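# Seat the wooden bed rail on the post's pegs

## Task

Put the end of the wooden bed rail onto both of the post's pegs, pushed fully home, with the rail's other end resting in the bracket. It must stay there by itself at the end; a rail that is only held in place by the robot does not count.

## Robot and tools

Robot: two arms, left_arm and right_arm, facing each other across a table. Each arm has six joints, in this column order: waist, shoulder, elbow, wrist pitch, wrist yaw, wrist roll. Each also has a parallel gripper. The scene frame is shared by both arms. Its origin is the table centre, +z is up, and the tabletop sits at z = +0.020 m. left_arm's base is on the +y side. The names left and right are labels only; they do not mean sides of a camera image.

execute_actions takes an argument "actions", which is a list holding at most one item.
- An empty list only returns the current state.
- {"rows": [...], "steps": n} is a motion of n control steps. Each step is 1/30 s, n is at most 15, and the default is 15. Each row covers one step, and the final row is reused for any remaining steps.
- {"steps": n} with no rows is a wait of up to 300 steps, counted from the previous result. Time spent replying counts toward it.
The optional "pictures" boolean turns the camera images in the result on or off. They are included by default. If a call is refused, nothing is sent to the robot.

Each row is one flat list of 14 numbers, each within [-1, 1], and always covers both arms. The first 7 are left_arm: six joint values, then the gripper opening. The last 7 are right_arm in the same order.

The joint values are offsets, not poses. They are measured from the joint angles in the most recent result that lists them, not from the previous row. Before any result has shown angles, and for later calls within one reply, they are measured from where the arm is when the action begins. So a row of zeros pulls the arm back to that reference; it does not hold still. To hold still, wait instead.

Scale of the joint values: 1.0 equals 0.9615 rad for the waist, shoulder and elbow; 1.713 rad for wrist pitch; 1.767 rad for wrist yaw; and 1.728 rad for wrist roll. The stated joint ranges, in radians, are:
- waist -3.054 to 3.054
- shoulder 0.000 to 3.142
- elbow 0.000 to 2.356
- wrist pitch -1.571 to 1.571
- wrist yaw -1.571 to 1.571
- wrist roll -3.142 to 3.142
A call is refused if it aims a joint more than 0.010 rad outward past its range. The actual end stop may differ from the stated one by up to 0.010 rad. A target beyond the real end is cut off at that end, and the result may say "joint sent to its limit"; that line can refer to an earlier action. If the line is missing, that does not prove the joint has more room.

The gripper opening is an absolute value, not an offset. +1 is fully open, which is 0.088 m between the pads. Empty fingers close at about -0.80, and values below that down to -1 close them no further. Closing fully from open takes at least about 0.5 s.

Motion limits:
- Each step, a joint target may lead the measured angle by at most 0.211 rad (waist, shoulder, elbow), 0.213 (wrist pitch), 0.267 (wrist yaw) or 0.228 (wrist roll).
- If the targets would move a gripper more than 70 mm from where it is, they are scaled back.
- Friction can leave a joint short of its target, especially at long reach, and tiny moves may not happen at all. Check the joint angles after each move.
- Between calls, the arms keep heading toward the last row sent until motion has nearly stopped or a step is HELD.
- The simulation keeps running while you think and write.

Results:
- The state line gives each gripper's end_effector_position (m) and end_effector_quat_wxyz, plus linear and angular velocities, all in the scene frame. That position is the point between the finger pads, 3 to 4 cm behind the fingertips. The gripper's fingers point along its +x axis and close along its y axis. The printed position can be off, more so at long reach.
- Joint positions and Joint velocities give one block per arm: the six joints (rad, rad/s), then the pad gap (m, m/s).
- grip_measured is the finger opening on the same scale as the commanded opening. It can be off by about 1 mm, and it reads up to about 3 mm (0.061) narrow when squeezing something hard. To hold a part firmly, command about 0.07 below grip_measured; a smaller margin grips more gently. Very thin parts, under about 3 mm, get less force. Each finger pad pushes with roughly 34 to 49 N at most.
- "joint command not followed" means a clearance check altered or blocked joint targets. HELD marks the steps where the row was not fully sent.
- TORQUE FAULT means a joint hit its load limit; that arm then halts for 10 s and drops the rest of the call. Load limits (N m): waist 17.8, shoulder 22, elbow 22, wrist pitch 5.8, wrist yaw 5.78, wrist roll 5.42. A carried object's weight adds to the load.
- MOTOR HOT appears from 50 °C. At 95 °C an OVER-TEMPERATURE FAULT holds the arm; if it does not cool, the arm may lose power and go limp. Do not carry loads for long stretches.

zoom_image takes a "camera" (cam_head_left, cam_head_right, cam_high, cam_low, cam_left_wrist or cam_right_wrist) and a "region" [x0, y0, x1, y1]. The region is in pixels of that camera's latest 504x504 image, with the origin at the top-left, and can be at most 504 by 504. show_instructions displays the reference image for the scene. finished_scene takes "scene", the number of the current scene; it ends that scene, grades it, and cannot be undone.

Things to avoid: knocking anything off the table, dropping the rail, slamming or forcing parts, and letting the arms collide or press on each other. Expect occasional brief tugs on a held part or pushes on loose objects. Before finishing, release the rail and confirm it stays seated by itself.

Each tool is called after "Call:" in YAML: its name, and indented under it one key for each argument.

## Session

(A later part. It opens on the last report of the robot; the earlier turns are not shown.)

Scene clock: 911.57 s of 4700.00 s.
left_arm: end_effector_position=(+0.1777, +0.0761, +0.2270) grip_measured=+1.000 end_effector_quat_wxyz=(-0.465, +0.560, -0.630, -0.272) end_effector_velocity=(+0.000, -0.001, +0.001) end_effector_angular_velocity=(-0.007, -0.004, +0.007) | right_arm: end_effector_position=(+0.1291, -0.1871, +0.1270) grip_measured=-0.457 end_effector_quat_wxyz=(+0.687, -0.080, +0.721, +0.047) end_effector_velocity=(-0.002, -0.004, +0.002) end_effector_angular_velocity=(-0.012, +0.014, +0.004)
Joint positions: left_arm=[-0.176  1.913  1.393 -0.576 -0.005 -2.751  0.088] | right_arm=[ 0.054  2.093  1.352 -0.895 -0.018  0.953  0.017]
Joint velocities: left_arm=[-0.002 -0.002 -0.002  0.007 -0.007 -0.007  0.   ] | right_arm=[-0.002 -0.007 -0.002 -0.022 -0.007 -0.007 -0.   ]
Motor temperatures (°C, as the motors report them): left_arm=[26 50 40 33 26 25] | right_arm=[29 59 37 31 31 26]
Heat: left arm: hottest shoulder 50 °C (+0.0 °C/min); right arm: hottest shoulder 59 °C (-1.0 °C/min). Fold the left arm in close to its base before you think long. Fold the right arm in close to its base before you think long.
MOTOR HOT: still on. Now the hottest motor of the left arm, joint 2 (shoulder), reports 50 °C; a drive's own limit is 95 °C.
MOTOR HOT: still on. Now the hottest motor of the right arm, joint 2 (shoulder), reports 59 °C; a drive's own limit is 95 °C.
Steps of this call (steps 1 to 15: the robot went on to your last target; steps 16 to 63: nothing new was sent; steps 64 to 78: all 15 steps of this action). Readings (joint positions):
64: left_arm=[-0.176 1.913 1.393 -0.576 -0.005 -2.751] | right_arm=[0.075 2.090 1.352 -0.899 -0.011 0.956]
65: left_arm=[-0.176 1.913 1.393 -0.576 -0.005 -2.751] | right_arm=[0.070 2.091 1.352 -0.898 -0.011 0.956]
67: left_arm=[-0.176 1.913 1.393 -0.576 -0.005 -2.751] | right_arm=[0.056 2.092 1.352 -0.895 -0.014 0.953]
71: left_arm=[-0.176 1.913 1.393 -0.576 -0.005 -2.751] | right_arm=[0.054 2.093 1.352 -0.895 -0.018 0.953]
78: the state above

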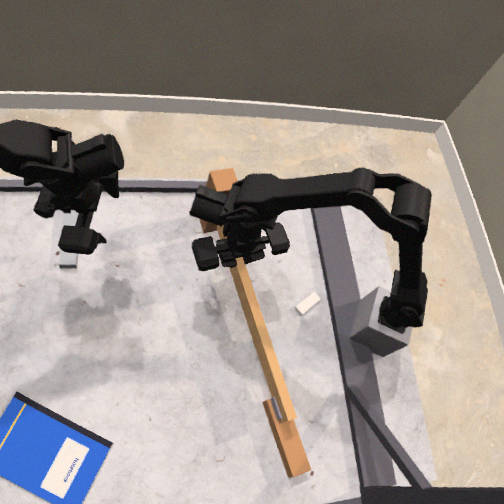

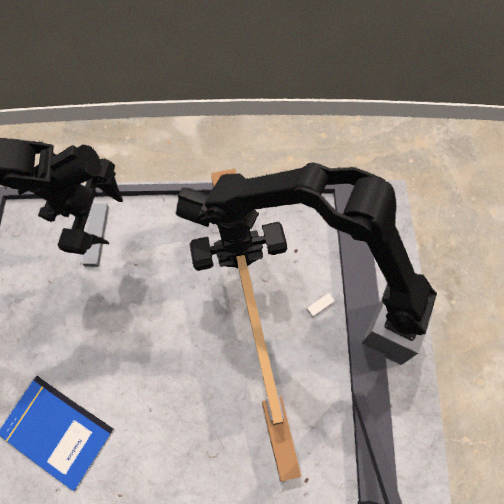

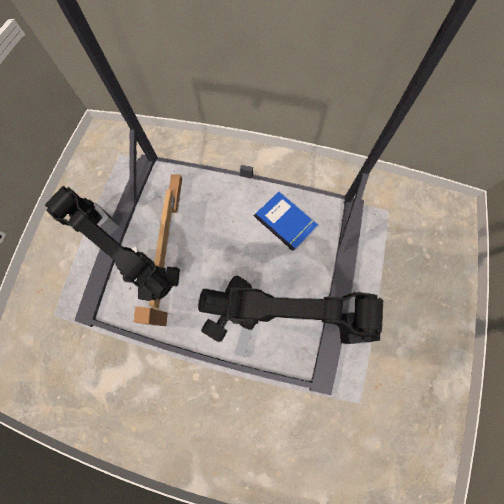

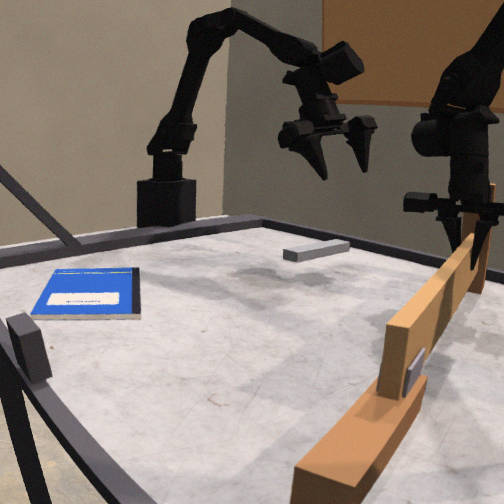

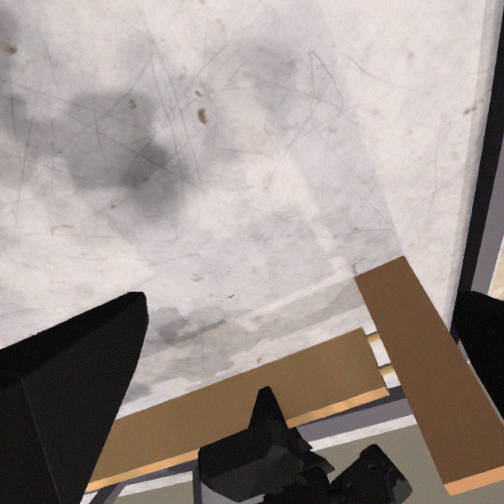

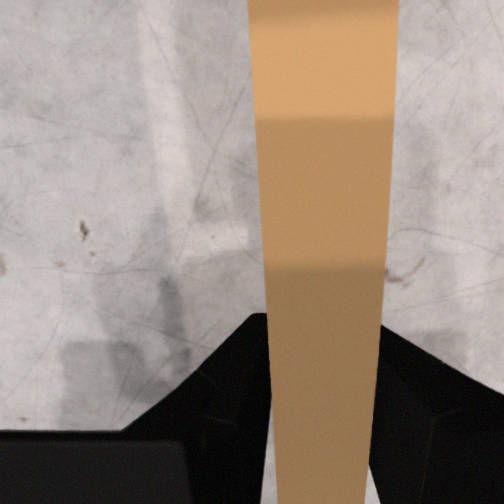

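Call:
execute_actions:
  actions:
    - {"rows":[[0,0,0,0,0,0,1,-0.015,0,0.014,0.008,0.005,0,-1]],"steps":15}
  pictures: false

Call:
execute_actions:
  actions:
    - {"rows":[[0,0,0,0,0,0,1,-0.015,0,0.014,0.008,0.005,0,-1]],"steps":15}
  pictures: false

Call:
execute_actions:
  actions:
    - {"rows":[[0,0,0,0,0,0,1,-0.015,0,0.014,0.008,0.005,0,-1]],"steps":15}
  pictures: false

Call:
execute_actions:
  actions:
    - {"rows":[[0,0,0,0,0,0,1,-0.015,0,0.014,0.008,0.005,0,-1]],"steps":15}
  pictures: false

Scene clock: 916.87 s of 4700.00 s.
left_arm: end_effector_position=(+0.1777, +0.0761, +0.2270) grip_measured=+1.000 end_effector_quat_wxyz=(-0.465, +0.560, -0.630, -0.272) end_effector_velocity=(-0.002, +0.002, -0.003) end_effector_angular_velocity=(+0.011, +0.011, +0.001) | right_arm: end_effector_position=(+0.1291, -0.1870, +0.1269) grip_measured=-0.457 end_effector_quat_wxyz=(+0.687, -0.080, +0.721, +0.048) end_effector_velocity=(+0.001, -0.003, +0.000) end_effector_angular_velocity=(-0.009, -0.003, +0.005)
Joint positions: left_arm=[-0.176  1.913  1.393 -0.576 -0.005 -2.751  0.088] | right_arm=[ 0.054  2.093  1.352 -0.894 -0.018  0.95   0.017]
Joint velocities: left_arm=[-0.002  0.002 -0.002 -0.007  0.007 -0.007  0.   ] | right_arm=[-0.002 -0.002 -0.002 -0.007  0.007 -0.007 -0.   ]
Motor temperatures (°C, as the motors report them): left_arm=[26 51 40 33 26 25] | right_arm=[29 58 37 31 31 26]
Heat: left arm: hottest shoulder 51 °C (+1.0 °C/min); right arm: hottest shoulder 58 °C (-1.0 °C/min). Fold the left arm in close to its base before you think long. Fold the right arm in close to its base before you think long.
MOTOR HOT: still on. Now the hottest motor of the left arm, joint 2 (shoulder), reports 51 °C; a drive's own limit is 95 °C.
MOTOR HOT: still on. Now the hottest motor of the right arm, joint 2 (shoulder), reports 58 °C; a drive's own limit is 95 °C.
Steps of this call (steps 1 to 15: the robot went on to your last target; steps 16 to 90: nothing new was sent; then 1.80 s passed at rest; steps 91 to 105: all 15 steps of this action). Readings (joint positions):
91: left_arm=[-0.176 1.913 1.393 -0.576 -0.005 -2.751] | right_arm=[0.054 2.093 1.352 -0.895 -0.018 0.952]
92: left_arm=[-0.176 1.913 1.393 -0.576 -0.005 -2.751] | right_arm=[0.054 2.093 1.352 -0.895 -0.018 0.951]
94: left_arm=[-0.176 1.913 1.393 -0.576 -0.005 -2.751] | right_arm=[0.054 2.093 1.352 -0.894 -0.018 0.951]
98: left_arm=[-0.176 1.913 1.393 -0.576 -0.005 -2.751] | right_arm=[0.054 2.093 1.352 -0.894 -0.018 0.950]
105: the state above

Scene clock: 917.37 s of 4700.00 s.
left_arm: end_effector_position=(+0.1777, +0.0761, +0.2270) grip_measured=+1.000 end_effector_quat_wxyz=(-0.465, +0.560, -0.630, -0.272) end_effector_velocity=(-0.002, +0.002, -0.001) end_effector_angular_velocity=(+0.008, -0.002, +0.003) | right_arm: end_effector_position=(+0.1291, -0.1870, +0.1269) grip_measured=-0.457 end_effector_quat_wxyz=(+0.687, -0.081, +0.721, +0.048) end_effector_velocity=(+0.000, +0.001, +0.000) end_effector_angular_velocity=(+0.010, +0.004, +0.004)
Joint positions: left_arm=[-0.176  1.913  1.393 -0.576 -0.005 -2.751  0.088] | right_arm=[ 0.054  2.093  1.352 -0.894 -0.018  0.949  0.017]
Joint velocities: left_arm=[-0.007 -0.002 -0.002 -0.007 -0.007 -0.007  0.   ] | right_arm=[-0.002 -0.002 -0.002  0.007 -0.007 -0.007 -0.   ]
Motor temperatures (°C, as the motors report them): left_arm=[26 51 40 33 26 25] | right_arm=[29 58 37 31 31 26]
Heat: left arm: hottest shoulder 51 °C (+1.0 °C/min); right arm: hottest shoulder 58 °C (-1.0 °C/min). Fold the left arm in close to its base before you think long. Fold the right arm in close to its base before you think long.
MOTOR HOT: still on. Now the hottest motor of the left arm, joint 2 (shoulder), reports 51 °C; a drive's own limit is 95 °C.
MOTOR HOT: still on. Now the hottest motor of the right arm, joint 2 (shoulder), reports 58 °C; a drive's own limit is 95 °C.
Steps of this call (steps 1 to 15: all 15 steps of this action). Readings (joint positions):
1: left_arm=[-0.176 1.913 1.393 -0.576 -0.005 -2.751] | right_arm=[0.054 2.093 1.352 -0.894 -0.018 0.950]
2: left_arm=[-0.176 1.913 1.393 -0.576 -0.005 -2.751] | right_arm=[0.054 2.093 1.352 -0.894 -0.018 0.950]
4: left_arm=[-0.176 1.913 1.393 -0.576 -0.005 -2.751] | right_arm=[0.054 2.093 1.352 -0.894 -0.018 0.949]
8: left_arm=[-0.176 1.913 1.393 -0.576 -0.005 -2.751] | right_arm=[0.054 2.093 1.352 -0.894 -0.018 0.949]
15: the state above

Scene clock: 917.87 s of 4700.00 s.
left_arm: end_effector_position=(+0.1777, +0.0761, +0.2270) grip_measured=+1.000 end_effector_quat_wxyz=(-0.465, +0.560, -0.630, -0.272) end_effector_velocity=(-0.002, +0.002, -0.001) end_effector_angular_velocity=(+0.006, +0.011, +0.001) | right_arm: end_effector_position=(+0.1291, -0.1870, +0.1269) grip_measured=-0.457 end_effector_quat_wxyz=(+0.687, -0.081, +0.721, +0.048) end_effector_velocity=(+0.001, -0.002, +0.002) end_effector_angular_velocity=(-0.004, -0.004, +0.020)
Joint positions: left_arm=[-0.176  1.913  1.393 -0.576 -0.005 -2.751  0.088] | right_arm=[ 0.054  2.093  1.352 -0.894 -0.018  0.948  0.017]
Joint velocities: left_arm=[-0.002 -0.002 -0.002 -0.007  0.007 -0.007  0.   ] | right_arm=[-0.002 -0.007 -0.002 -0.007  0.007 -0.022 -0.   ]
Motor temperatures (°C, as the motors report them): left_arm=[26 51 40 33 26 25] | right_arm=[29 58 37 31 31 26]
Heat: left arm: hottest shoulder 51 °C (+1.0 °C/min); right arm: hottest shoulder 58 °C (-1.0 °C/min). Fold the left arm in close to its base before you think long. Fold the right arm in close to its base before you think long.
MOTOR HOT: still on. Now the hottest motor of the left arm, joint 2 (shoulder), reports 51 °C; a drive's own limit is 95 °C.
MOTOR HOT: still on. Now the hottest motor of the right arm, joint 2 (shoulder), reports 58 °C; a drive's own limit is 95 °C.
Steps of this call (steps 1 to 15: all 15 steps of this action). Readings (joint positions):
1: left_arm=[-0.176 1.913 1.393 -0.576 -0.005 -2.751] | right_arm=[0.054 2.093 1.352 -0.894 -0.018 0.948]
2: left_arm=[-0.176 1.913 1.393 -0.576 -0.005 -2.751] | right_arm=[0.054 2.093 1.352 -0.894 -0.018 0.948]
4: left_arm=[-0.176 1.913 1.393 -0.576 -0.005 -2.751] | right_arm=[0.054 2.093 1.352 -0.894 -0.018 0.948]
8: left_arm=[-0.176 1.913 1.393 -0.576 -0.005 -2.751] | right_arm=[0.054 2.093 1.352 -0.894 -0.018 0.948]
15: the state above

Scene clock: 918.37 s of 4700.00 s.
left_arm: end_effector_position=(+0.1777, +0.0761, +0.2270) grip_measured=+1.000 end_effector_quat_wxyz=(-0.465, +0.560, -0.630, -0.272) end_effector_velocity=(-0.000, +0.002, -0.001) end_effector_angular_velocity=(+0.008, -0.002, +0.007) | right_arm: end_effector_position=(+0.1291, -0.1870, +0.1269) grip_measured=-0.457 end_effector_quat_wxyz=(+0.687, -0.081, +0.721, +0.049) end_effector_velocity=(-0.001, -0.006, -0.001) end_effector_angular_velocity=(-0.027, +0.005, +0.005)
Joint positions: left_arm=[-0.176  1.913  1.393 -0.576 -0.005 -2.751  0.088] | right_arm=[ 0.054  2.093  1.352 -0.894 -0.018  0.948  0.017]
Joint velocities: left_arm=[-0.002 -0.002 -0.002 -0.007 -0.007 -0.007  0.   ] | right_arm=[-0.002  0.002 -0.002 -0.022  0.007 -0.007 -0.   ]
Motor temperatures (°C, as the motors report them): left_arm=[26 51 40 33 26 25] | right_arm=[29 58 37 31 31 26]
Heat: left arm: hottest shoulder 51 °C (+1.0 °C/min); right arm: hottest shoulder 58 °C (-1.0 °C/min). Fold the left arm in close to its base before you think long. Fold the right arm in close to its base before you think long.
MOTOR HOT: still on. Now the hottest motor of the left arm, joint 2 (shoulder), reports 51 °C; a drive's own limit is 95 °C.
MOTOR HOT: still on. Now the hottest motor of the right arm, joint 2 (shoulder), reports 58 °C; a drive's own limit is 95 °C.
Steps of this call (steps 1 to 15: all 15 steps of this action). Readings (joint positions):
1: left_arm=[-0.176 1.913 1.393 -0.576 -0.005 -2.751] | right_arm=[0.054 2.093 1.352 -0.894 -0.018 0.948]
2: left_arm=[-0.176 1.913 1.393 -0.576 -0.005 -2.751] | right_arm=[0.054 2.093 1.352 -0.894 -0.018 0.948]
4: left_arm=[-0.176 1.913 1.393 -0.576 -0.005 -2.751] | right_arm=[0.054 2.093 1.352 -0.894 -0.018 0.948]
8: left_arm=[-0.176 1.913 1.393 -0.576 -0.005 -2.751] | right_arm=[0.054 2.093 1.352 -0.894 -0.018 0.948]
15: the state above

Call:
execute_actions:
  actions:
    - {"rows":[[0,0,0,0,0,0,1,-0.012,0,0.014,-0.004,0.005,0,-1]],"steps":10}
  pictures: false

Call:
execute_actions:
  actions:
    - {"rows":[[0,0,0,0,0,0,1,-0.012,0.012,0.014,0,0.005,0,-1]],"steps":10}
  pictures: false

Call:
execute_actions:
  actions:
    - {"rows":[[0,0,0,0,0,0,1,-0.012,0.012,0.014,0,0.005,0,-1]],"steps":10}
  pictures: false

Call:
execute_actions:
  actions:
    - {"rows":[[0,0,0,0,0,0,1,-0.012,-0.04,0.014,0,0.005,0,-1]],"steps":10}
  pictures: false

Call:
execute_actions:
  actions:
    - {"rows":[[0,0,0,0,0,0,1,-0.012,-0.04,0.014,0,0.005,0,-1]],"steps":10}
  pictures: false

Scene clock: 924.13 s of 4700.00 s.
left_arm: end_effector_position=(+0.1777, +0.0761, +0.2270) grip_measured=+1.000 end_effector_quat_wxyz=(-0.465, +0.560, -0.630, -0.272) end_effector_velocity=(-0.000, +0.003, -0.004) end_effector_angular_velocity=(+0.017, -0.001, +0.007) | right_arm: end_effector_position=(+0.1289, -0.1873, +0.1270) grip_measured=-0.457 end_effector_quat_wxyz=(+0.686, -0.082, +0.721, +0.048) end_effector_velocity=(+0.001, -0.003, +0.000) end_effector_angular_velocity=(-0.009, -0.003, +0.005)
Joint positions: left_arm=[-0.176  1.913  1.393 -0.576 -0.005 -2.751  0.088] | right_arm=[ 0.054  2.093  1.352 -0.896 -0.019  0.947  0.017]
Joint velocities: left_arm=[-0.002  0.002 -0.007 -0.007 -0.007 -0.007  0.   ] | right_arm=[-0.002 -0.002 -0.002 -0.007  0.007 -0.007  0.   ]
Motor temperatures (°C, as the motors report them): left_arm=[26 51 40 33 26 25] | right_arm=[29 58 38 31 31 26]
Heat: left arm: hottest shoulder 51 °C (+1.0 °C/min); right arm: hottest shoulder 58 °C (+0.0 °C/min). Fold the left arm in close to its base before you think long. Fold the right arm in close to its base before you think long.
MOTOR HOT: still on. Now the hottest motor of the left arm, joint 2 (shoulder), reports 51 °C; a drive's own limit is 95 °C.
MOTOR HOT: still on. Now the hottest motor of the right arm, joint 2 (shoulder), reports 58 °C; a drive's own limit is 95 °C.
Steps of this call (steps 1 to 15: the robot went on to your last target; steps 16 to 90: nothing new was sent; then 2.43 s passed at rest; steps 91 to 100: all 10 steps of this action). Readings (joint positions):
91: left_arm=[-0.176 1.913 1.393 -0.576 -0.005 -2.751] | right_arm=[0.054 2.093 1.352 -0.895 -0.018 0.947]
92: left_arm=[-0.176 1.913 1.393 -0.576 -0.005 -2.751] | right_arm=[0.054 2.093 1.352 -0.895 -0.019 0.947]
94: left_arm=[-0.176 1.913 1.393 -0.576 -0.005 -2.751] | right_arm=[0.054 2.093 1.352 -0.896 -0.019 0.947]
98: left_arm=[-0.176 1.913 1.393 -0.576 -0.005 -2.751] | right_arm=[0.054 2.093 1.352 -0.896 -0.019 0.947]
100: the state above

Scene clock: 924.47 s of 4700.00 s.
left_arm: end_effector_position=(+0.1777, +0.0761, +0.2270) grip_measured=+1.000 end_effector_quat_wxyz=(-0.465, +0.560, -0.630, -0.272) end_effector_velocity=(-0.001, +0.005, -0.002) end_effector_angular_velocity=(+0.023, -0.007, -0.006) | right_arm: end_effector_position=(+0.1288, -0.1874, +0.1266) grip_measured=-0.457 end_effector_quat_wxyz=(+0.686, -0.082, +0.721, +0.048) end_effector_velocity=(-0.004, -0.002, +0.002) end_effector_angular_velocity=(-0.006, +0.028, +0.003)
Joint positions: left_arm=[-0.176  1.913  1.393 -0.576 -0.005 -2.751  0.088] | right_arm=[ 0.054  2.094  1.352 -0.896 -0.019  0.947  0.017]
Joint velocities: left_arm=[-0.002 -0.002 -0.002 -0.022 -0.007  0.007  0.   ] | right_arm=[-0.002 -0.002  0.002 -0.022 -0.022 -0.007  0.   ]
Motor temperatures (°C, as the motors report them): left_arm=[26 51 40 33 26 25] | right_arm=[29 58 38 31 31 26]
Heat: left arm: hottest shoulder 51 °C (+1.0 °C/min); right arm: hottest shoulder 58 °C (+0.0 °C/min). Fold the left arm in close to its base before you think long. Fold the right arm in close to its base before you think long.
MOTOR HOT: still on. Now the hottest motor of the left arm, joint 2 (shoulder), reports 51 °C; a drive's own limit is 95 °C.
MOTOR HOT: still on. Now the hottest motor of the right arm, joint 2 (shoulder), reports 58 °C; a drive's own limit is 95 °C.
Steps of this call (steps 1 to 10: all 10 steps of this action). Readings (joint positions):
1: left_arm=[-0.176 1.913 1.393 -0.576 -0.005 -2.751] | right_arm=[0.054 2.093 1.352 -0.896 -0.019 0.947]
2: left_arm=[-0.176 1.913 1.393 -0.576 -0.005 -2.751] | right_arm=[0.054 2.093 1.352 -0.896 -0.019 0.947]
4: left_arm=[-0.176 1.913 1.393 -0.576 -0.005 -2.751] | right_arm=[0.054 2.093 1.352 -0.896 -0.019 0.947]
8: left_arm=[-0.176 1.913 1.393 -0.576 -0.005 -2.751] | right_arm=[0.054 2.093 1.352 -0.896 -0.019 0.947]
10: the state above

Scene clock: 924.80 s of 4700.00 s.
left_arm: end_effector_position=(+0.1777, +0.0761, +0.2270) grip_measured=+1.000 end_effector_quat_wxyz=(-0.465, +0.560, -0.630, -0.272) end_effector_velocity=(-0.001, +0.005, -0.002) end_effector_angular_velocity=(+0.022, -0.001, +0.007) | right_arm: end_effector_position=(+0.1288, -0.1874, +0.1266) grip_measured=-0.457 end_effector_quat_wxyz=(+0.686, -0.082, +0.721, +0.048) end_effector_velocity=(-0.001, -0.005, +0.001) end_effector_angular_velocity=(-0.017, +0.016, -0.015)
Joint positions: left_arm=[-0.176  1.913  1.393 -0.576 -0.005 -2.751  0.088] | right_arm=[ 0.054  2.094  1.352 -0.896 -0.019  0.947  0.017]
Joint velocities: left_arm=[-0.002 -0.002 -0.002 -0.022 -0.007 -0.007  0.   ] | right_arm=[-0.007 -0.002 -0.002 -0.022 -0.007  0.007 -0.   ]
Motor temperatures (°C, as the motors report them): left_arm=[26 51 40 33 26 25] | right_arm=[29 58 38 31 31 26]
Heat: left arm: hottest shoulder 51 °C (+1.0 °C/min); right arm: hottest shoulder 58 °C (+0.0 °C/min). Fold the left arm in close to its base before you think long. Fold the right arm in close to its base before you think long.
MOTOR HOT: still on. Now the hottest motor of the left arm, joint 2 (shoulder), reports 51 °C; a drive's own limit is 95 °C.
MOTOR HOT: still on. Now the hottest motor of the right arm, joint 2 (shoulder), reports 58 °C; a drive's own limit is 95 °C.
Steps of this call (steps 1 to 10: all 10 steps of this action). Readings (joint positions):
1: left_arm=[-0.176 1.913 1.393 -0.576 -0.005 -2.751] | right_arm=[0.054 2.094 1.352 -0.896 -0.019 0.947]
2: left_arm=[-0.176 1.913 1.393 -0.576 -0.005 -2.751] | right_arm=[0.054 2.094 1.352 -0.896 -0.019 0.947]
4: left_arm=[-0.176 1.913 1.393 -0.576 -0.005 -2.751] | right_arm=[0.054 2.094 1.352 -0.896 -0.019 0.947]
8: left_arm=[-0.176 1.913 1.393 -0.576 -0.005 -2.751] | right_arm=[0.054 2.094 1.352 -0.896 -0.019 0.947]
10: the state above

Scene clock: 925.13 s of 4700.00 s.
left_arm: end_effector_position=(+0.1777, +0.0761, +0.2270) grip_measured=+1.000 end_effector_quat_wxyz=(-0.465, +0.560, -0.630, -0.272) end_effector_velocity=(-0.000, +0.002, -0.001) end_effector_angular_velocity=(+0.007, +0.004, +0.020) | right_arm: end_effector_position=(+0.1290, -0.1871, +0.1278) grip_measured=-0.457 end_effector_quat_wxyz=(+0.687, -0.081, +0.721, +0.049) end_effector_velocity=(-0.002, -0.003, +0.001) end_effector_angular_velocity=(-0.003, +0.010, +0.004)
Joint positions: left_arm=[-0.176  1.913  1.393 -0.576 -0.005 -2.751  0.088] | right_arm=[ 0.054  2.09   1.352 -0.896 -0.019  0.947  0.017]
Joint velocities: left_arm=[-0.002 -0.002 -0.002 -0.007 -0.007 -0.022  0.   ] | right_arm=[-0.002 -0.007 -0.007 -0.007 -0.007 -0.007 -0.   ]
Motor temperatures (°C, as the motors report them): left_arm=[26 51 40 33 26 25] | right_arm=[29 58 38 31 31 26]
Heat: left arm: hottest shoulder 51 °C (+1.0 °C/min); right arm: hottest shoulder 58 °C (+0.0 °C/min). Fold the left arm in close to its base before you think long. Fold the right arm in close to its base before you think long.
MOTOR HOT: still on. Now the hottest motor of the left arm, joint 2 (shoulder), reports 51 °C; a drive's own limit is 95 °C.
MOTOR HOT: still on. Now the hottest motor of the right arm, joint 2 (shoulder), reports 58 °C; a drive's own limit is 95 °C.
Steps of this call (steps 1 to 10: all 10 steps of this action). Readings (joint positions):
1: left_arm=[-0.176 1.913 1.393 -0.576 -0.005 -2.751] | right_arm=[0.054 2.093 1.352 -0.896 -0.019 0.947]
2: left_arm=[-0.176 1.913 1.393 -0.576 -0.005 -2.751] | right_arm=[0.054 2.093 1.352 -0.896 -0.019 0.947]
4: left_arm=[-0.176 1.913 1.393 -0.576 -0.005 -2.751] | right_arm=[0.054 2.092 1.352 -0.896 -0.019 0.947]
8: left_arm=[-0.176 1.913 1.393 -0.576 -0.005 -2.751] | right_arm=[0.054 2.091 1.352 -0.896 -0.019 0.947]
10: the state above

Scene clock: 925.47 s of 4700.00 s.
left_arm: end_effector_position=(+0.1777, +0.0761, +0.2270) grip_measured=+1.000 end_effector_quat_wxyz=(-0.465, +0.560, -0.630, -0.272) end_effector_velocity=(-0.002, +0.002, -0.001) end_effector_angular_velocity=(+0.008, -0.009, -0.010) | right_arm: end_effector_position=(+0.1290, -0.1871, +0.1285) grip_measured=-0.457 end_effector_quat_wxyz=(+0.687, -0.081, +0.721, +0.049) end_effector_velocity=(-0.002, -0.003, -0.001) end_effector_angular_velocity=(-0.008, +0.011, -0.010)
Joint positions: left_arm=[-0.176  1.913  1.393 -0.576 -0.005 -2.751  0.088] | right_arm=[ 0.054  2.088  1.352 -0.897 -0.019  0.947  0.017]
Joint velocities: left_arm=[-0.007 -0.002 -0.002 -0.007 -0.007  0.007  0.   ] | right_arm=[-0.002 -0.002 -0.007 -0.007 -0.007  0.007 -0.   ]
Motor temperatures (°C, as the motors report them): left_arm=[26 51 40 33 26 25] | right_arm=[29 58 38 31 31 26]
Heat: left arm: hottest shoulder 51 °C (+1.0 °C/min); right arm: hottest shoulder 58 °C (+0.0 °C/min). Fold the left arm in close to its base before you think long. Fold the right arm in close to its base before you think long.
MOTOR HOT: still on. Now the hottest motor of the left arm, joint 2 (shoulder), reports 51 °C; a drive's own limit is 95 °C.
MOTOR HOT: still on. Now the hottest motor of the right arm, joint 2 (shoulder), reports 58 °C; a drive's own limit is 95 °C.
Steps of this call (steps 1 to 10: all 10 steps of this action). Readings (joint positions):
1: left_arm=[-0.176 1.913 1.393 -0.576 -0.005 -2.751] | right_arm=[0.054 2.090 1.352 -0.896 -0.019 0.947]
2: left_arm=[-0.176 1.913 1.393 -0.576 -0.005 -2.751] | right_arm=[0.054 2.089 1.352 -0.897 -0.019 0.947]
4: left_arm=[-0.176 1.913 1.393 -0.576 -0.005 -2.751] | right_arm=[0.054 2.088 1.352 -0.897 -0.019 0.947]
8: left_arm=[-0.176 1.913 1.393 -0.576 -0.005 -2.751] | right_arm=[0.054 2.088 1.352 -0.897 -0.019 0.947]
10: the state above

Call:
execute_actions:
  actions:
    - {"rows":[[0,0,0,0,0,0,1,0.0,0.011,0.014,-0.004,0,0,-1]],"steps":10}
  pictures: false

Call:
execute_actions:
  actions:
    - {"rows":[[0,0,0,0,0,0,1,-0.03,0,0.014,0,0.008,0,-1]],"steps":10}
  pictures: false

Call:
execute_actions:
  actions:
    - {"rows":[[0,0,0,0,0,0,1,-0.03,0,0.014,-0.004,0.008,0,-1]],"steps":10}
  pictures: false

Call:
execute_actions:
  actions:
    - {"rows":[[0,0,0,0,0,0,1,-0.03,0,0.014,-0.004,0.008,0,-1]],"steps":10}
  pictures: false

Call:
execute_actions:
  actions:
    - {"rows":[[0,0,0,0,0,0,1,-0.03,0,0.014,-0.004,0.008,0,-1]],"steps":10}
  pictures: false

Scene clock: 932.50 s of 4700.00 s.
left_arm: end_effector_position=(+0.1777, +0.0761, +0.2270) grip_measured=+1.000 end_effector_quat_wxyz=(-0.465, +0.560, -0.630, -0.272) end_effector_velocity=(-0.000, +0.002, -0.003) end_effector_angular_velocity=(+0.013, -0.008, -0.006) | right_arm: end_effector_position=(+0.1285, -0.1877, +0.1283) grip_measured=-0.457 end_effector_quat_wxyz=(+0.686, -0.082, +0.721, +0.048) end_effector_velocity=(-0.003, -0.000, +0.002) end_effector_angular_velocity=(+0.007, +0.021, -0.011)
Joint positions: left_arm=[-0.176  1.913  1.393 -0.576 -0.005 -2.751  0.088] | right_arm=[ 0.054  2.089  1.352 -0.9   -0.019  0.947  0.017]
Joint velocities: left_arm=[-0.002  0.002 -0.002 -0.007 -0.007  0.007  0.   ] | right_arm=[-0.002 -0.007 -0.002 -0.007 -0.022  0.007  0.   ]
Motor temperatures (°C, as the motors report them): left_arm=[26 51 40 33 26 25] | right_arm=[29 60 38 31 31 26]
Heat: left arm: hottest shoulder 51 °C (+1.0 °C/min); right arm: hottest shoulder 60 °C (+2.0 °C/min). Fold the left arm in close to its base before you think long. Fold the right arm in close to its base before you think long.
MOTOR HOT: still on. Now the hottest motor of the left arm, joint 2 (shoulder), reports 51 °C; a drive's own limit is 95 °C.
MOTOR HOT: still on. Now the hottest motor of the right arm, joint 2 (shoulder), reports 60 °C; a drive's own limit is 95 °C.
Steps of this call (steps 1 to 15: the robot went on to your last target; steps 16 to 90: nothing new was sent; then 3.70 s passed at rest; steps 91 to 100: all 10 steps of this action). Readings (joint positions):
91: left_arm=[-0.176 1.913 1.393 -0.576 -0.005 -2.751] | right_arm=[0.054 2.088 1.352 -0.898 -0.019 0.947]
92: left_arm=[-0.176 1.913 1.393 -0.576 -0.005 -2.751] | right_arm=[0.054 2.088 1.352 -0.899 -0.019 0.947]
94: left_arm=[-0.176 1.913 1.393 -0.576 -0.005 -2.751] | right_arm=[0.054 2.088 1.352 -0.900 -0.019 0.947]
98: left_arm=[-0.176 1.913 1.393 -0.576 -0.005 -2.751] | right_arm=[0.054 2.089 1.352 -0.900 -0.019 0.947]
100: the state above

Scene clock: 932.83 s of 4700.00 s.
left_arm: end_effector_position=(+0.1777, +0.0761, +0.2270) grip_measured=+1.000 end_effector_quat_wxyz=(-0.465, +0.560, -0.630, -0.272) end_effector_velocity=(+0.002, +0.002, -0.001) end_effector_angular_velocity=(+0.009, -0.015, +0.014) | right_arm: end_effector_position=(+0.1290, -0.1879, +0.1283) grip_measured=-0.457 end_effector_quat_wxyz=(+0.685, -0.081, +0.723, +0.048) end_effector_velocity=(-0.001, -0.007, -0.000) end_effector_angular_velocity=(-0.027, +0.005, +0.005)
Joint positions: left_arm=[-0.176  1.913  1.393 -0.576 -0.005 -2.751  0.088] | right_arm=[ 0.051  2.089  1.352 -0.9   -0.022  0.946  0.017]
Joint velocities: left_arm=[-0.002 -0.002 -0.002 -0.007 -0.022 -0.007  0.   ] | right_arm=[-0.002 -0.002 -0.007 -0.022  0.007 -0.007 -0.   ]
Motor temperatures (°C, as the motors report them): left_arm=[26 51 40 33 26 25] | right_arm=[29 60 38 31 31 26]
Heat: left arm: hottest shoulder 51 °C (+1.0 °C/min); right arm: hottest shoulder 60 °C (+2.0 °C/min). Fold the left arm in close to its base before you think long. Fold the right arm in close to its base before you think long.
MOTOR HOT: still on. Now the hottest motor of the left arm, joint 2 (shoulder), reports 51 °C; a drive's own limit is 95 °C.
MOTOR HOT: still on. Now the hottest motor of the right arm, joint 2 (shoulder), reports 60 °C; a drive's own limit is 95 °C.
Steps of this call (steps 1 to 10: all 10 steps of this action). Readings (joint positions):
1: left_arm=[-0.176 1.913 1.393 -0.576 -0.005 -2.751] | right_arm=[0.053 2.089 1.352 -0.900 -0.019 0.947]
2: left_arm=[-0.176 1.913 1.393 -0.576 -0.005 -2.751] | right_arm=[0.052 2.089 1.352 -0.900 -0.021 0.947]
4: left_arm=[-0.176 1.913 1.393 -0.576 -0.005 -2.751] | right_arm=[0.051 2.089 1.352 -0.900 -0.022 0.946]
8: left_arm=[-0.176 1.913 1.393 -0.576 -0.005 -2.751] | right_arm=[0.051 2.089 1.352 -0.900 -0.022 0.946]
10: the state above

Scene clock: 933.17 s of 4700.00 s.
left_arm: end_effector_position=(+0.1777, +0.0761, +0.2270) grip_measured=+1.000 end_effector_quat_wxyz=(-0.465, +0.560, -0.630, -0.272) end_effector_velocity=(-0.000, +0.003, -0.002) end_effector_angular_velocity=(+0.012, -0.002, +0.007) | right_arm: end_effector_position=(+0.1291, -0.1881, +0.1284) grip_measured=-0.457 end_effector_quat_wxyz=(+0.684, -0.080, +0.724, +0.048) end_effector_velocity=(+0.002, -0.007, +0.001) end_effector_angular_velocity=(-0.016, +0.016, -0.010)
Joint positions: left_arm=[-0.176  1.913  1.393 -0.576 -0.005 -2.751  0.088] | right_arm=[ 0.049  2.089  1.352 -0.901 -0.026  0.945  0.017]
Joint velocities: left_arm=[-0.002 -0.002 -0.007 -0.007 -0.007 -0.007  0.   ] | right_arm=[-0.017 -0.002 -0.002 -0.022 -0.007 -0.007 -0.   ]
Motor temperatures (°C, as the motors report them): left_arm=[26 51 40 33 26 25] | right_arm=[29 60 38 31 31 26]
Heat: left arm: hottest shoulder 51 °C (+1.0 °C/min); right arm: hottest shoulder 60 °C (+2.0 °C/min). Fold the left arm in close to its base before you think long. Fold the right arm in close to its base before you think long.
MOTOR HOT: still on. Now the hottest motor of the left arm, joint 2 (shoulder), reports 51 °C; a drive's own limit is 95 °C.
MOTOR HOT: still on. Now the hottest motor of the right arm, joint 2 (shoulder), reports 60 °C; a drive's own limit is 95 °C.
Steps of this call (steps 1 to 10: all 10 steps of this action). Readings (joint positions):
1: left_arm=[-0.176 1.913 1.393 -0.576 -0.005 -2.751] | right_arm=[0.051 2.089 1.352 -0.900 -0.023 0.946]
2: left_arm=[-0.176 1.913 1.393 -0.576 -0.005 -2.751] | right_arm=[0.051 2.089 1.352 -0.900 -0.024 0.945]
4: left_arm=[-0.176 1.913 1.393 -0.576 -0.005 -2.751] | right_arm=[0.050 2.089 1.352 -0.901 -0.025 0.945]
8: left_arm=[-0.176 1.913 1.393 -0.576 -0.005 -2.751] | right_arm=[0.049 2.089 1.352 -0.901 -0.026 0.945]
10: the state above

Scene clock: 933.50 s of 4700.00 s.
left_arm: end_effector_position=(+0.1777, +0.0761, +0.2270) grip_measured=+1.000 end_effector_quat_wxyz=(-0.465, +0.560, -0.630, -0.272) end_effector_velocity=(+0.002, +0.003, -0.000) end_effector_angular_velocity=(+0.010, -0.022, +0.001) | right_arm: end_effector_position=(+0.1293, -0.1884, +0.1284) grip_measured=-0.457 end_effector_quat_wxyz=(+0.683, -0.079, +0.725, +0.048) end_effector_velocity=(-0.003, -0.001, -0.001) end_effector_angular_velocity=(-0.001, +0.025, +0.003)
Joint positions: left_arm=[-0.176  1.913  1.393 -0.576 -0.005 -2.751  0.088] | right_arm=[ 0.048  2.089  1.352 -0.902 -0.029  0.944  0.017]
Joint velocities: left_arm=[-0.002 -0.007 -0.007 -0.007 -0.022  0.007  0.   ] | right_arm=[-0.002  0.002 -0.002 -0.007 -0.022 -0.007 -0.   ]
Motor temperatures (°C, as the motors report them): left_arm=[26 51 40 33 26 25] | right_arm=[29 60 38 31 31 26]
Heat: left arm: hottest shoulder 51 °C (+1.0 °C/min); right arm: hottest shoulder 60 °C (+2.0 °C/min). Fold the left arm in close to its base before you think long. Fold the right arm in close to its base before you think long.
MOTOR HOT: still on. Now the hottest motor of the left arm, joint 2 (shoulder), reports 51 °C; a drive's own limit is 95 °C.
MOTOR HOT: still on. Now the hottest motor of the right arm, joint 2 (shoulder), reports 60 °C; a drive's own limit is 95 °C.
Steps of this call (steps 1 to 10: all 10 steps of this action). Readings (joint positions):
1: left_arm=[-0.176 1.913 1.393 -0.576 -0.005 -2.751] | right_arm=[0.049 2.089 1.352 -0.902 -0.026 0.945]
2: left_arm=[-0.176 1.913 1.393 -0.576 -0.005 -2.751] | right_arm=[0.048 2.089 1.352 -0.902 -0.027 0.945]
4: left_arm=[-0.176 1.913 1.393 -0.576 -0.005 -2.751] | right_arm=[0.048 2.089 1.352 -0.902 -0.028 0.944]
8: left_arm=[-0.176 1.913 1.393 -0.576 -0.005 -2.751] | right_arm=[0.048 2.089 1.352 -0.902 -0.028 0.944]
10: the state above

Scene clock: 933.83 s of 4700.00 s.
left_arm: end_effector_position=(+0.1777, +0.0761, +0.2270) grip_measured=+1.000 end_effector_quat_wxyz=(-0.465, +0.560, -0.630, -0.272) end_effector_velocity=(+0.002, +0.002, -0.001) end_effector_angular_velocity=(+0.008, -0.002, +0.012) | right_arm: end_effector_position=(+0.1295, -0.1887, +0.1284) grip_measured=-0.457 end_effector_quat_wxyz=(+0.682, -0.078, +0.726, +0.048) end_effector_velocity=(+0.002, -0.005, -0.001) end_effector_angular_velocity=(-0.014, -0.001, +0.000)
Joint positions: left_arm=[-0.176  1.913  1.393 -0.576 -0.005 -2.751  0.088] | right_arm=[ 0.046  2.089  1.352 -0.903 -0.031  0.943  0.017]
Joint velocities: left_arm=[ 0.002 -0.002 -0.002 -0.007 -0.007 -0.007  0.   ] | right_arm=[-0.007 -0.002 -0.007 -0.007  0.007 -0.007 -0.   ]
Motor temperatures (°C, as the motors report them): left_arm=[26 51 40 33 26 25] | right_arm=[29 60 38 31 31 26]
Heat: left arm: hottest shoulder 51 °C (+1.0 °C/min); right arm: hottest shoulder 60 °C (+2.0 °C/min). Fold the left arm in close to its base before you think long. Fold the right arm in close to its base before you think long.
MOTOR HOT: still on. Now the hottest motor of the left arm, joint 2 (shoulder), reports 51 °C; a drive's own limit is 95 °C.
MOTOR HOT: still on. Now the hottest motor of the right arm, joint 2 (shoulder), reports 60 °C; a drive's own limit is 95 °C.
Steps of this call (steps 1 to 10: all 10 steps of this action). Readings (joint positions):
1: left_arm=[-0.176 1.913 1.393 -0.576 -0.005 -2.751] | right_arm=[0.047 2.089 1.352 -0.902 -0.029 0.944]
2: left_arm=[-0.176 1.913 1.393 -0.576 -0.005 -2.751] | right_arm=[0.047 2.089 1.352 -0.903 -0.030 0.944]
4: left_arm=[-0.176 1.913 1.393 -0.576 -0.005 -2.751] | right_arm=[0.046 2.089 1.352 -0.903 -0.031 0.943]
8: left_arm=[-0.176 1.913 1.393 -0.576 -0.005 -2.751] | right_arm=[0.046 2.089 1.352 -0.903 -0.031 0.943]
10: the state above

Call:
execute_actions:
  actions:
    - {"rows":[[0,0,0,0,0,0,1,0.008,0.013,0.014,0,0.012,0,-1]],"steps":10}
  pictures: false

Call:
execute_actions:
  actions:
    - {"rows":[[0,0,0,0,0,0,1,-0.025,0,0.014,0.005,0.012,0,-1]],"steps":10}
  pictures: false

Call:
execute_actions:
  actions:
    - {"rows":[[0,0,0,0,0,0,1,-0.025,0,0.014,0.005,0.012,0,-1]],"steps":10}
  pictures: false

Call:
execute_actions:
  actions:
    - {"rows":[[0,0,0,0,0,0,1,-0.025,0,0.014,0.005,0.012,0,-1]],"steps":10}
  pictures: false

Call:
execute_actions:
  actions:
    - {"rows":[[0,0,0,0,0,0,1,-0.025,0,0.014,0.005,0.012,0,-1]],"steps":10}
  pictures: false

Call:
execute_actions:
  actions:
    - {"rows":[[0,0,0,0,0,0,1,-0.025,0,0.014,0.005,0.012,0,-1]],"steps":10}
  pictures: false

Scene clock: 940.40 s of 4700.00 s.
left_arm: end_effector_position=(+0.1777, +0.0761, +0.2270) grip_measured=+1.000 end_effector_quat_wxyz=(-0.465, +0.560, -0.630, -0.272) end_effector_velocity=(+0.002, +0.002, +0.002) end_effector_angular_velocity=(+0.003, -0.009, +0.027) | right_arm: end_effector_position=(+0.1286, -0.1884, +0.1280) grip_measured=-0.457 end_effector_quat_wxyz=(+0.686, -0.084, +0.722, +0.048) end_effector_velocity=(-0.001, -0.002, +0.000) end_effector_angular_velocity=(-0.003, +0.010, +0.004)
Joint positions: left_arm=[-0.176  1.913  1.393 -0.576 -0.005 -2.751  0.088] | right_arm=[ 0.054  2.09   1.352 -0.903 -0.018  0.943  0.017]
Joint velocities: left_arm=[-0.002 -0.007 -0.002 -0.007 -0.022 -0.022  0.   ] | right_arm=[-0.002 -0.002 -0.002 -0.007 -0.007 -0.007  0.   ]
Motor temperatures (°C, as the motors report them): left_arm=[26 51 40 33 26 25] | right_arm=[29 59 38 31 31 26]
Heat: left arm: hottest shoulder 51 °C (+1.0 °C/min); right arm: hottest shoulder 59 °C (+2.0 °C/min). Fold the left arm in close to its base before you think long. Fold the right arm in close to its base before you think long.
MOTOR HOT: still on. Now the hottest motor of the left arm, joint 2 (shoulder), reports 51 °C; a drive's own limit is 95 °C.
MOTOR HOT: still on. Now the hottest motor of the right arm, joint 2 (shoulder), reports 59 °C; a drive's own limit is 95 °C.
Steps of this call (steps 1 to 15: the robot went on to your last target; steps 16 to 90: nothing new was sent; then 3.23 s passed at rest; steps 91 to 100: all 10 steps of this action). Readings (joint positions):
91: left_arm=[-0.176 1.913 1.393 -0.576 -0.005 -2.751] | right_arm=[0.048 2.089 1.352 -0.903 -0.029 0.943]
92: left_arm=[-0.176 1.913 1.393 -0.576 -0.005 -2.751] | right_arm=[0.050 2.090 1.352 -0.903 -0.024 0.943]
94: left_arm=[-0.176 1.913 1.393 -0.576 -0.005 -2.751] | right_arm=[0.053 2.090 1.352 -0.903 -0.019 0.943]
98: left_arm=[-0.176 1.913 1.393 -0.576 -0.005 -2.751] | right_arm=[0.053 2.090 1.352 -0.903 -0.018 0.943]
100: the state above

Scene clock: 940.73 s of 4700.00 s.
left_arm: end_effector_position=(+0.1777, +0.0761, +0.2270) grip_measured=+1.000 end_effector_quat_wxyz=(-0.465, +0.560, -0.630, -0.272) end_effector_velocity=(+0.002, +0.002, -0.001) end_effector_angular_velocity=(+0.009, -0.015, +0.014) | right_arm: end_effector_position=(+0.1289, -0.1884, +0.1280) grip_measured=-0.457 end_effector_quat_wxyz=(+0.686, -0.084, +0.721, +0.048) end_effector_velocity=(-0.000, +0.001, +0.000) end_effector_angular_velocity=(+0.016, +0.017, -0.002)
Joint positions: left_arm=[-0.176  1.913  1.393 -0.576 -0.005 -2.751  0.088] | right_arm=[ 0.053  2.09   1.352 -0.902 -0.018  0.943  0.017]
Joint velocities: left_arm=[-0.002 -0.002 -0.002 -0.007 -0.022 -0.007  0.   ] | right_arm=[-0.007 -0.002 -0.002  0.007 -0.022 -0.007 -0.   ]
Motor temperatures (°C, as the motors report them): left_arm=[26 51 40 33 26 25] | right_arm=[29 59 38 31 31 26]
Heat: left arm: hottest shoulder 51 °C (+1.0 °C/min); right arm: hottest shoulder 59 °C (+2.0 °C/min). Fold the left arm in close to its base before you think long. Fold the right arm in close to its base before you think long.
MOTOR HOT: still on. Now the hottest motor of the left arm, joint 2 (shoulder), reports 51 °C; a drive's own limit is 95 °C.
MOTOR HOT: still on. Now the hottest motor of the right arm, joint 2 (shoulder), reports 59 °C; a drive's own limit is 95 °C.
Steps of this call (steps 1 to 10: all 10 steps of this action). Readings (joint positions):
1: left_arm=[-0.176 1.913 1.393 -0.576 -0.005 -2.751] | right_arm=[0.053 2.090 1.352 -0.902 -0.017 0.943]
2: left_arm=[-0.176 1.913 1.393 -0.576 -0.005 -2.751] | right_arm=[0.053 2.090 1.352 -0.902 -0.018 0.943]
4: left_arm=[-0.176 1.913 1.393 -0.576 -0.005 -2.751] | right_arm=[0.053 2.090 1.352 -0.902 -0.018 0.943]
8: left_arm=[-0.176 1.913 1.393 -0.576 -0.005 -2.751] | right_arm=[0.053 2.090 1.352 -0.902 -0.018 0.943]
10: the state above

Scene clock: 941.07 s of 4700.00 s.
left_arm: end_effector_position=(+0.1777, +0.0761, +0.2270) grip_measured=+1.000 end_effector_quat_wxyz=(-0.465, +0.560, -0.630, -0.272) end_effector_velocity=(+0.002, +0.002, -0.001) end_effector_angular_velocity=(+0.008, -0.002, +0.012) | right_arm: end_effector_position=(+0.1291, -0.1884, +0.1280) grip_measured=-0.457 end_effector_quat_wxyz=(+0.686, -0.083, +0.721, +0.048) end_effector_velocity=(-0.000, -0.000, +0.001) end_effector_angular_velocity=(+0.002, +0.009, +0.019)
Joint positions: left_arm=[-0.176  1.913  1.393 -0.576 -0.005 -2.751  0.088] | right_arm=[ 0.053  2.09   1.352 -0.902 -0.018  0.943  0.017]
Joint velocities: left_arm=[ 0.002 -0.002 -0.002 -0.007 -0.007 -0.007  0.   ] | right_arm=[-0.002 -0.002  0.002 -0.007 -0.007 -0.022 -0.   ]
Motor temperatures (°C, as the motors report them): left_arm=[26 51 40 33 26 25] | right_arm=[29 59 38 31 31 26]
Heat: left arm: hottest shoulder 51 °C (+1.0 °C/min); right arm: hottest shoulder 59 °C (+2.0 °C/min). Fold the left arm in close to its base before you think long. Fold the right arm in close to its base before you think long.
MOTOR HOT: still on. Now the hottest motor of the left arm, joint 2 (shoulder), reports 51 °C; a drive's own limit is 95 °C.
MOTOR HOT: still on. Now the hottest motor of the right arm, joint 2 (shoulder), reports 59 °C; a drive's own limit is 95 °C.
Steps of this call (steps 1 to 10: all 10 steps of this action). Readings (joint positions):
1: left_arm=[-0.176 1.913 1.393 -0.576 -0.005 -2.751] | right_arm=[0.053 2.090 1.352 -0.902 -0.018 0.943]
2: left_arm=[-0.176 1.913 1.393 -0.576 -0.005 -2.751] | right_arm=[0.053 2.090 1.352 -0.902 -0.018 0.943]
4: left_arm=[-0.176 1.913 1.393 -0.576 -0.005 -2.751] | right_arm=[0.053 2.090 1.352 -0.902 -0.018 0.943]
8: left_arm=[-0.176 1.913 1.393 -0.576 -0.005 -2.751] | right_arm=[0.053 2.090 1.352 -0.902 -0.018 0.943]
10: the state above

Scene clock: 941.40 s of 4700.00 s.
left_arm: end_effector_position=(+0.1777, +0.0761, +0.2270) grip_measured=+1.000 end_effector_quat_wxyz=(-0.465, +0.560, -0.630, -0.272) end_effector_velocity=(+0.002, +0.002, +0.002) end_effector_angular_velocity=(+0.003, -0.009, +0.027) | right_arm: end_effector_position=(+0.1291, -0.1884, +0.1280) grip_measured=-0.457 end_effector_quat_wxyz=(+0.686, -0.083, +0.721, +0.048) end_effector_velocity=(+0.004, -0.001, +0.000) end_effector_angular_velocity=(+0.004, -0.009, +0.000)
Joint positions: left_arm=[-0.176  1.913  1.393 -0.576 -0.005 -2.751  0.088] | right_arm=[ 0.053  2.09   1.352 -0.902 -0.018  0.943  0.017]
Joint velocities: left_arm=[-0.002 -0.007 -0.002 -0.007 -0.022 -0.022  0.   ] | right_arm=[-0.007 -0.002 -0.002  0.007  0.007 -0.007 -0.   ]
Motor temperatures (°C, as the motors report them): left_arm=[26 51 40 33 26 25] | right_arm=[29 59 38 31 31 26]
Heat: left arm: hottest shoulder 51 °C (+1.0 °C/min); right arm: hottest shoulder 59 °C (+2.0 °C/min). Fold the left arm in close to its base before you think long. Fold the right arm in close to its base before you think long.
MOTOR HOT: still on. Now the hottest motor of the left arm, joint 2 (shoulder), reports 51 °C; a drive's own limit is 95 °C.
MOTOR HOT: still on. Now the hottest motor of the right arm, joint 2 (shoulder), reports 59 °C; a drive's own limit is 95 °C.
Steps of this call (steps 1 to 10: all 10 steps of this action). Readings (joint positions):
1: left_arm=[-0.176 1.913 1.393 -0.576 -0.005 -2.751] | right_arm=[0.053 2.090 1.352 -0.902 -0.018 0.943]
2: left_arm=[-0.176 1.913 1.393 -0.576 -0.005 -2.751] | right_arm=[0.053 2.090 1.352 -0.902 -0.018 0.943]
4: left_arm=[-0.176 1.913 1.393 -0.576 -0.005 -2.751] | right_arm=[0.053 2.090 1.352 -0.902 -0.018 0.943]
8: left_arm=[-0.176 1.913 1.393 -0.576 -0.005 -2.751] | right_arm=[0.053 2.090 1.352 -0.902 -0.018 0.943]
10: the state above

Scene clock: 941.73 s of 4700.00 s.
left_arm: end_effector_position=(+0.1777, +0.0761, +0.2270) grip_measured=+1.000 end_effector_quat_wxyz=(-0.465, +0.560, -0.630, -0.272) end_effector_velocity=(-0.000, +0.003, -0.004) end_effector_angular_velocity=(+0.017, +0.005, -0.007) | right_arm: end_effector_position=(+0.1291, -0.1884, +0.1280) grip_measured=-0.457 end_effector_quat_wxyz=(+0.686, -0.083, +0.721, +0.048) end_effector_velocity=(-0.001, -0.001, -0.002) end_effector_angular_velocity=(+0.001, +0.008, +0.004)
Joint positions: left_arm=[-0.176  1.913  1.393 -0.576 -0.005 -2.751  0.088] | right_arm=[ 0.053  2.09   1.352 -0.902 -0.018  0.943  0.017]
Joint velocities: left_arm=[ 0.002  0.002 -0.007 -0.007  0.007  0.007  0.   ] | right_arm=[-0.002  0.002 -0.007  0.007 -0.007 -0.007 -0.   ]
Motor temperatures (°C, as the motors report them): left_arm=[26 51 40 33 26 25] | right_arm=[29 59 38 31 31 26]
Heat: left arm: hottest shoulder 51 °C (+1.0 °C/min); right arm: hottest shoulder 59 °C (+2.0 °C/min). Fold the left arm in close to its base before you think long. Fold the right arm in close to its base before you think long.
MOTOR HOT: still on. Now the hottest motor of the left arm, joint 2 (shoulder), reports 51 °C; a drive's own limit is 95 °C.
MOTOR HOT: still on. Now the hottest motor of the right arm, joint 2 (shoulder), reports 59 °C; a drive's own limit is 95 °C.
Steps of this call (steps 1 to 10: all 10 steps of this action). Readings (joint positions):
1: left_arm=[-0.176 1.913 1.393 -0.576 -0.005 -2.751] | right_arm=[0.053 2.090 1.352 -0.902 -0.018 0.943]
2: left_arm=[-0.176 1.913 1.393 -0.576 -0.005 -2.751] | right_arm=[0.053 2.090 1.352 -0.902 -0.018 0.943]
4: left_arm=[-0.176 1.913 1.393 -0.576 -0.005 -2.751] | right_arm=[0.053 2.090 1.352 -0.902 -0.018 0.943]
8: left_arm=[-0.176 1.913 1.393 -0.576 -0.005 -2.751] | right_arm=[0.053 2.090 1.352 -0.902 -0.018 0.943]
10: the state above

Scene clock: 942.07 s of 4700.00 s.
left_arm: end_effector_position=(+0.1777, +0.0761, +0.2270) grip_measured=+1.000 end_effector_quat_wxyz=(-0.465, +0.560, -0.630, -0.272) end_effector_velocity=(-0.003, +0.003, -0.004) end_effector_angular_velocity=(+0.017, -0.001, +0.003) | right_arm: end_effector_position=(+0.1291, -0.1884, +0.1280) grip_measured=-0.457 end_effector_quat_wxyz=(+0.686, -0.083, +0.721, +0.048) end_effector_velocity=(+0.002, -0.001, +0.003) end_effector_angular_velocity=(-0.001, -0.008, -0.009)
Joint positions: left_arm=[-0.176  1.913  1.393 -0.576 -0.005 -2.751  0.088] | right_arm=[ 0.053  2.09   1.352 -0.902 -0.018  0.943  0.017]
Joint velocities: left_arm=[-0.007  0.002 -0.007 -0.007 -0.007 -0.007  0.   ] | right_arm=[-0.002 -0.007  0.002 -0.007  0.007  0.007 -0.   ]
Motor temperatures (°C, as the motors report them): left_arm=[26 51 40 33 26 25] | right_arm=[29 59 38 31 31 26]
Heat: left arm: hottest shoulder 51 °C (+1.0 °C/min); right arm: hottest shoulder 59 °C (+2.0 °C/min). Fold the left arm in close to its base before you think long. Fold the right arm in close to its base before you think long.
MOTOR HOT: still on. Now the hottest motor of the left arm, joint 2 (shoulder), reports 51 °C; a drive's own limit is 95 °C.
MOTOR HOT: still on. Now the hottest motor of the right arm, joint 2 (shoulder), reports 59 °C; a drive's own limit is 95 °C.
Steps of this call (steps 1 to 10: all 10 steps of this action). Readings (joint positions):
1: left_arm=[-0.176 1.913 1.393 -0.576 -0.005 -2.751] | right_arm=[0.053 2.090 1.352 -0.902 -0.018 0.943]
2: left_arm=[-0.176 1.913 1.393 -0.576 -0.005 -2.751] | right_arm=[0.053 2.090 1.352 -0.902 -0.018 0.943]
4: left_arm=[-0.176 1.913 1.393 -0.576 -0.005 -2.751] | right_arm=[0.053 2.090 1.352 -0.902 -0.018 0.943]
8: left_arm=[-0.176 1.913 1.393 -0.576 -0.005 -2.751] | right_arm=[0.053 2.090 1.352 -0.902 -0.018 0.943]
10: the state above


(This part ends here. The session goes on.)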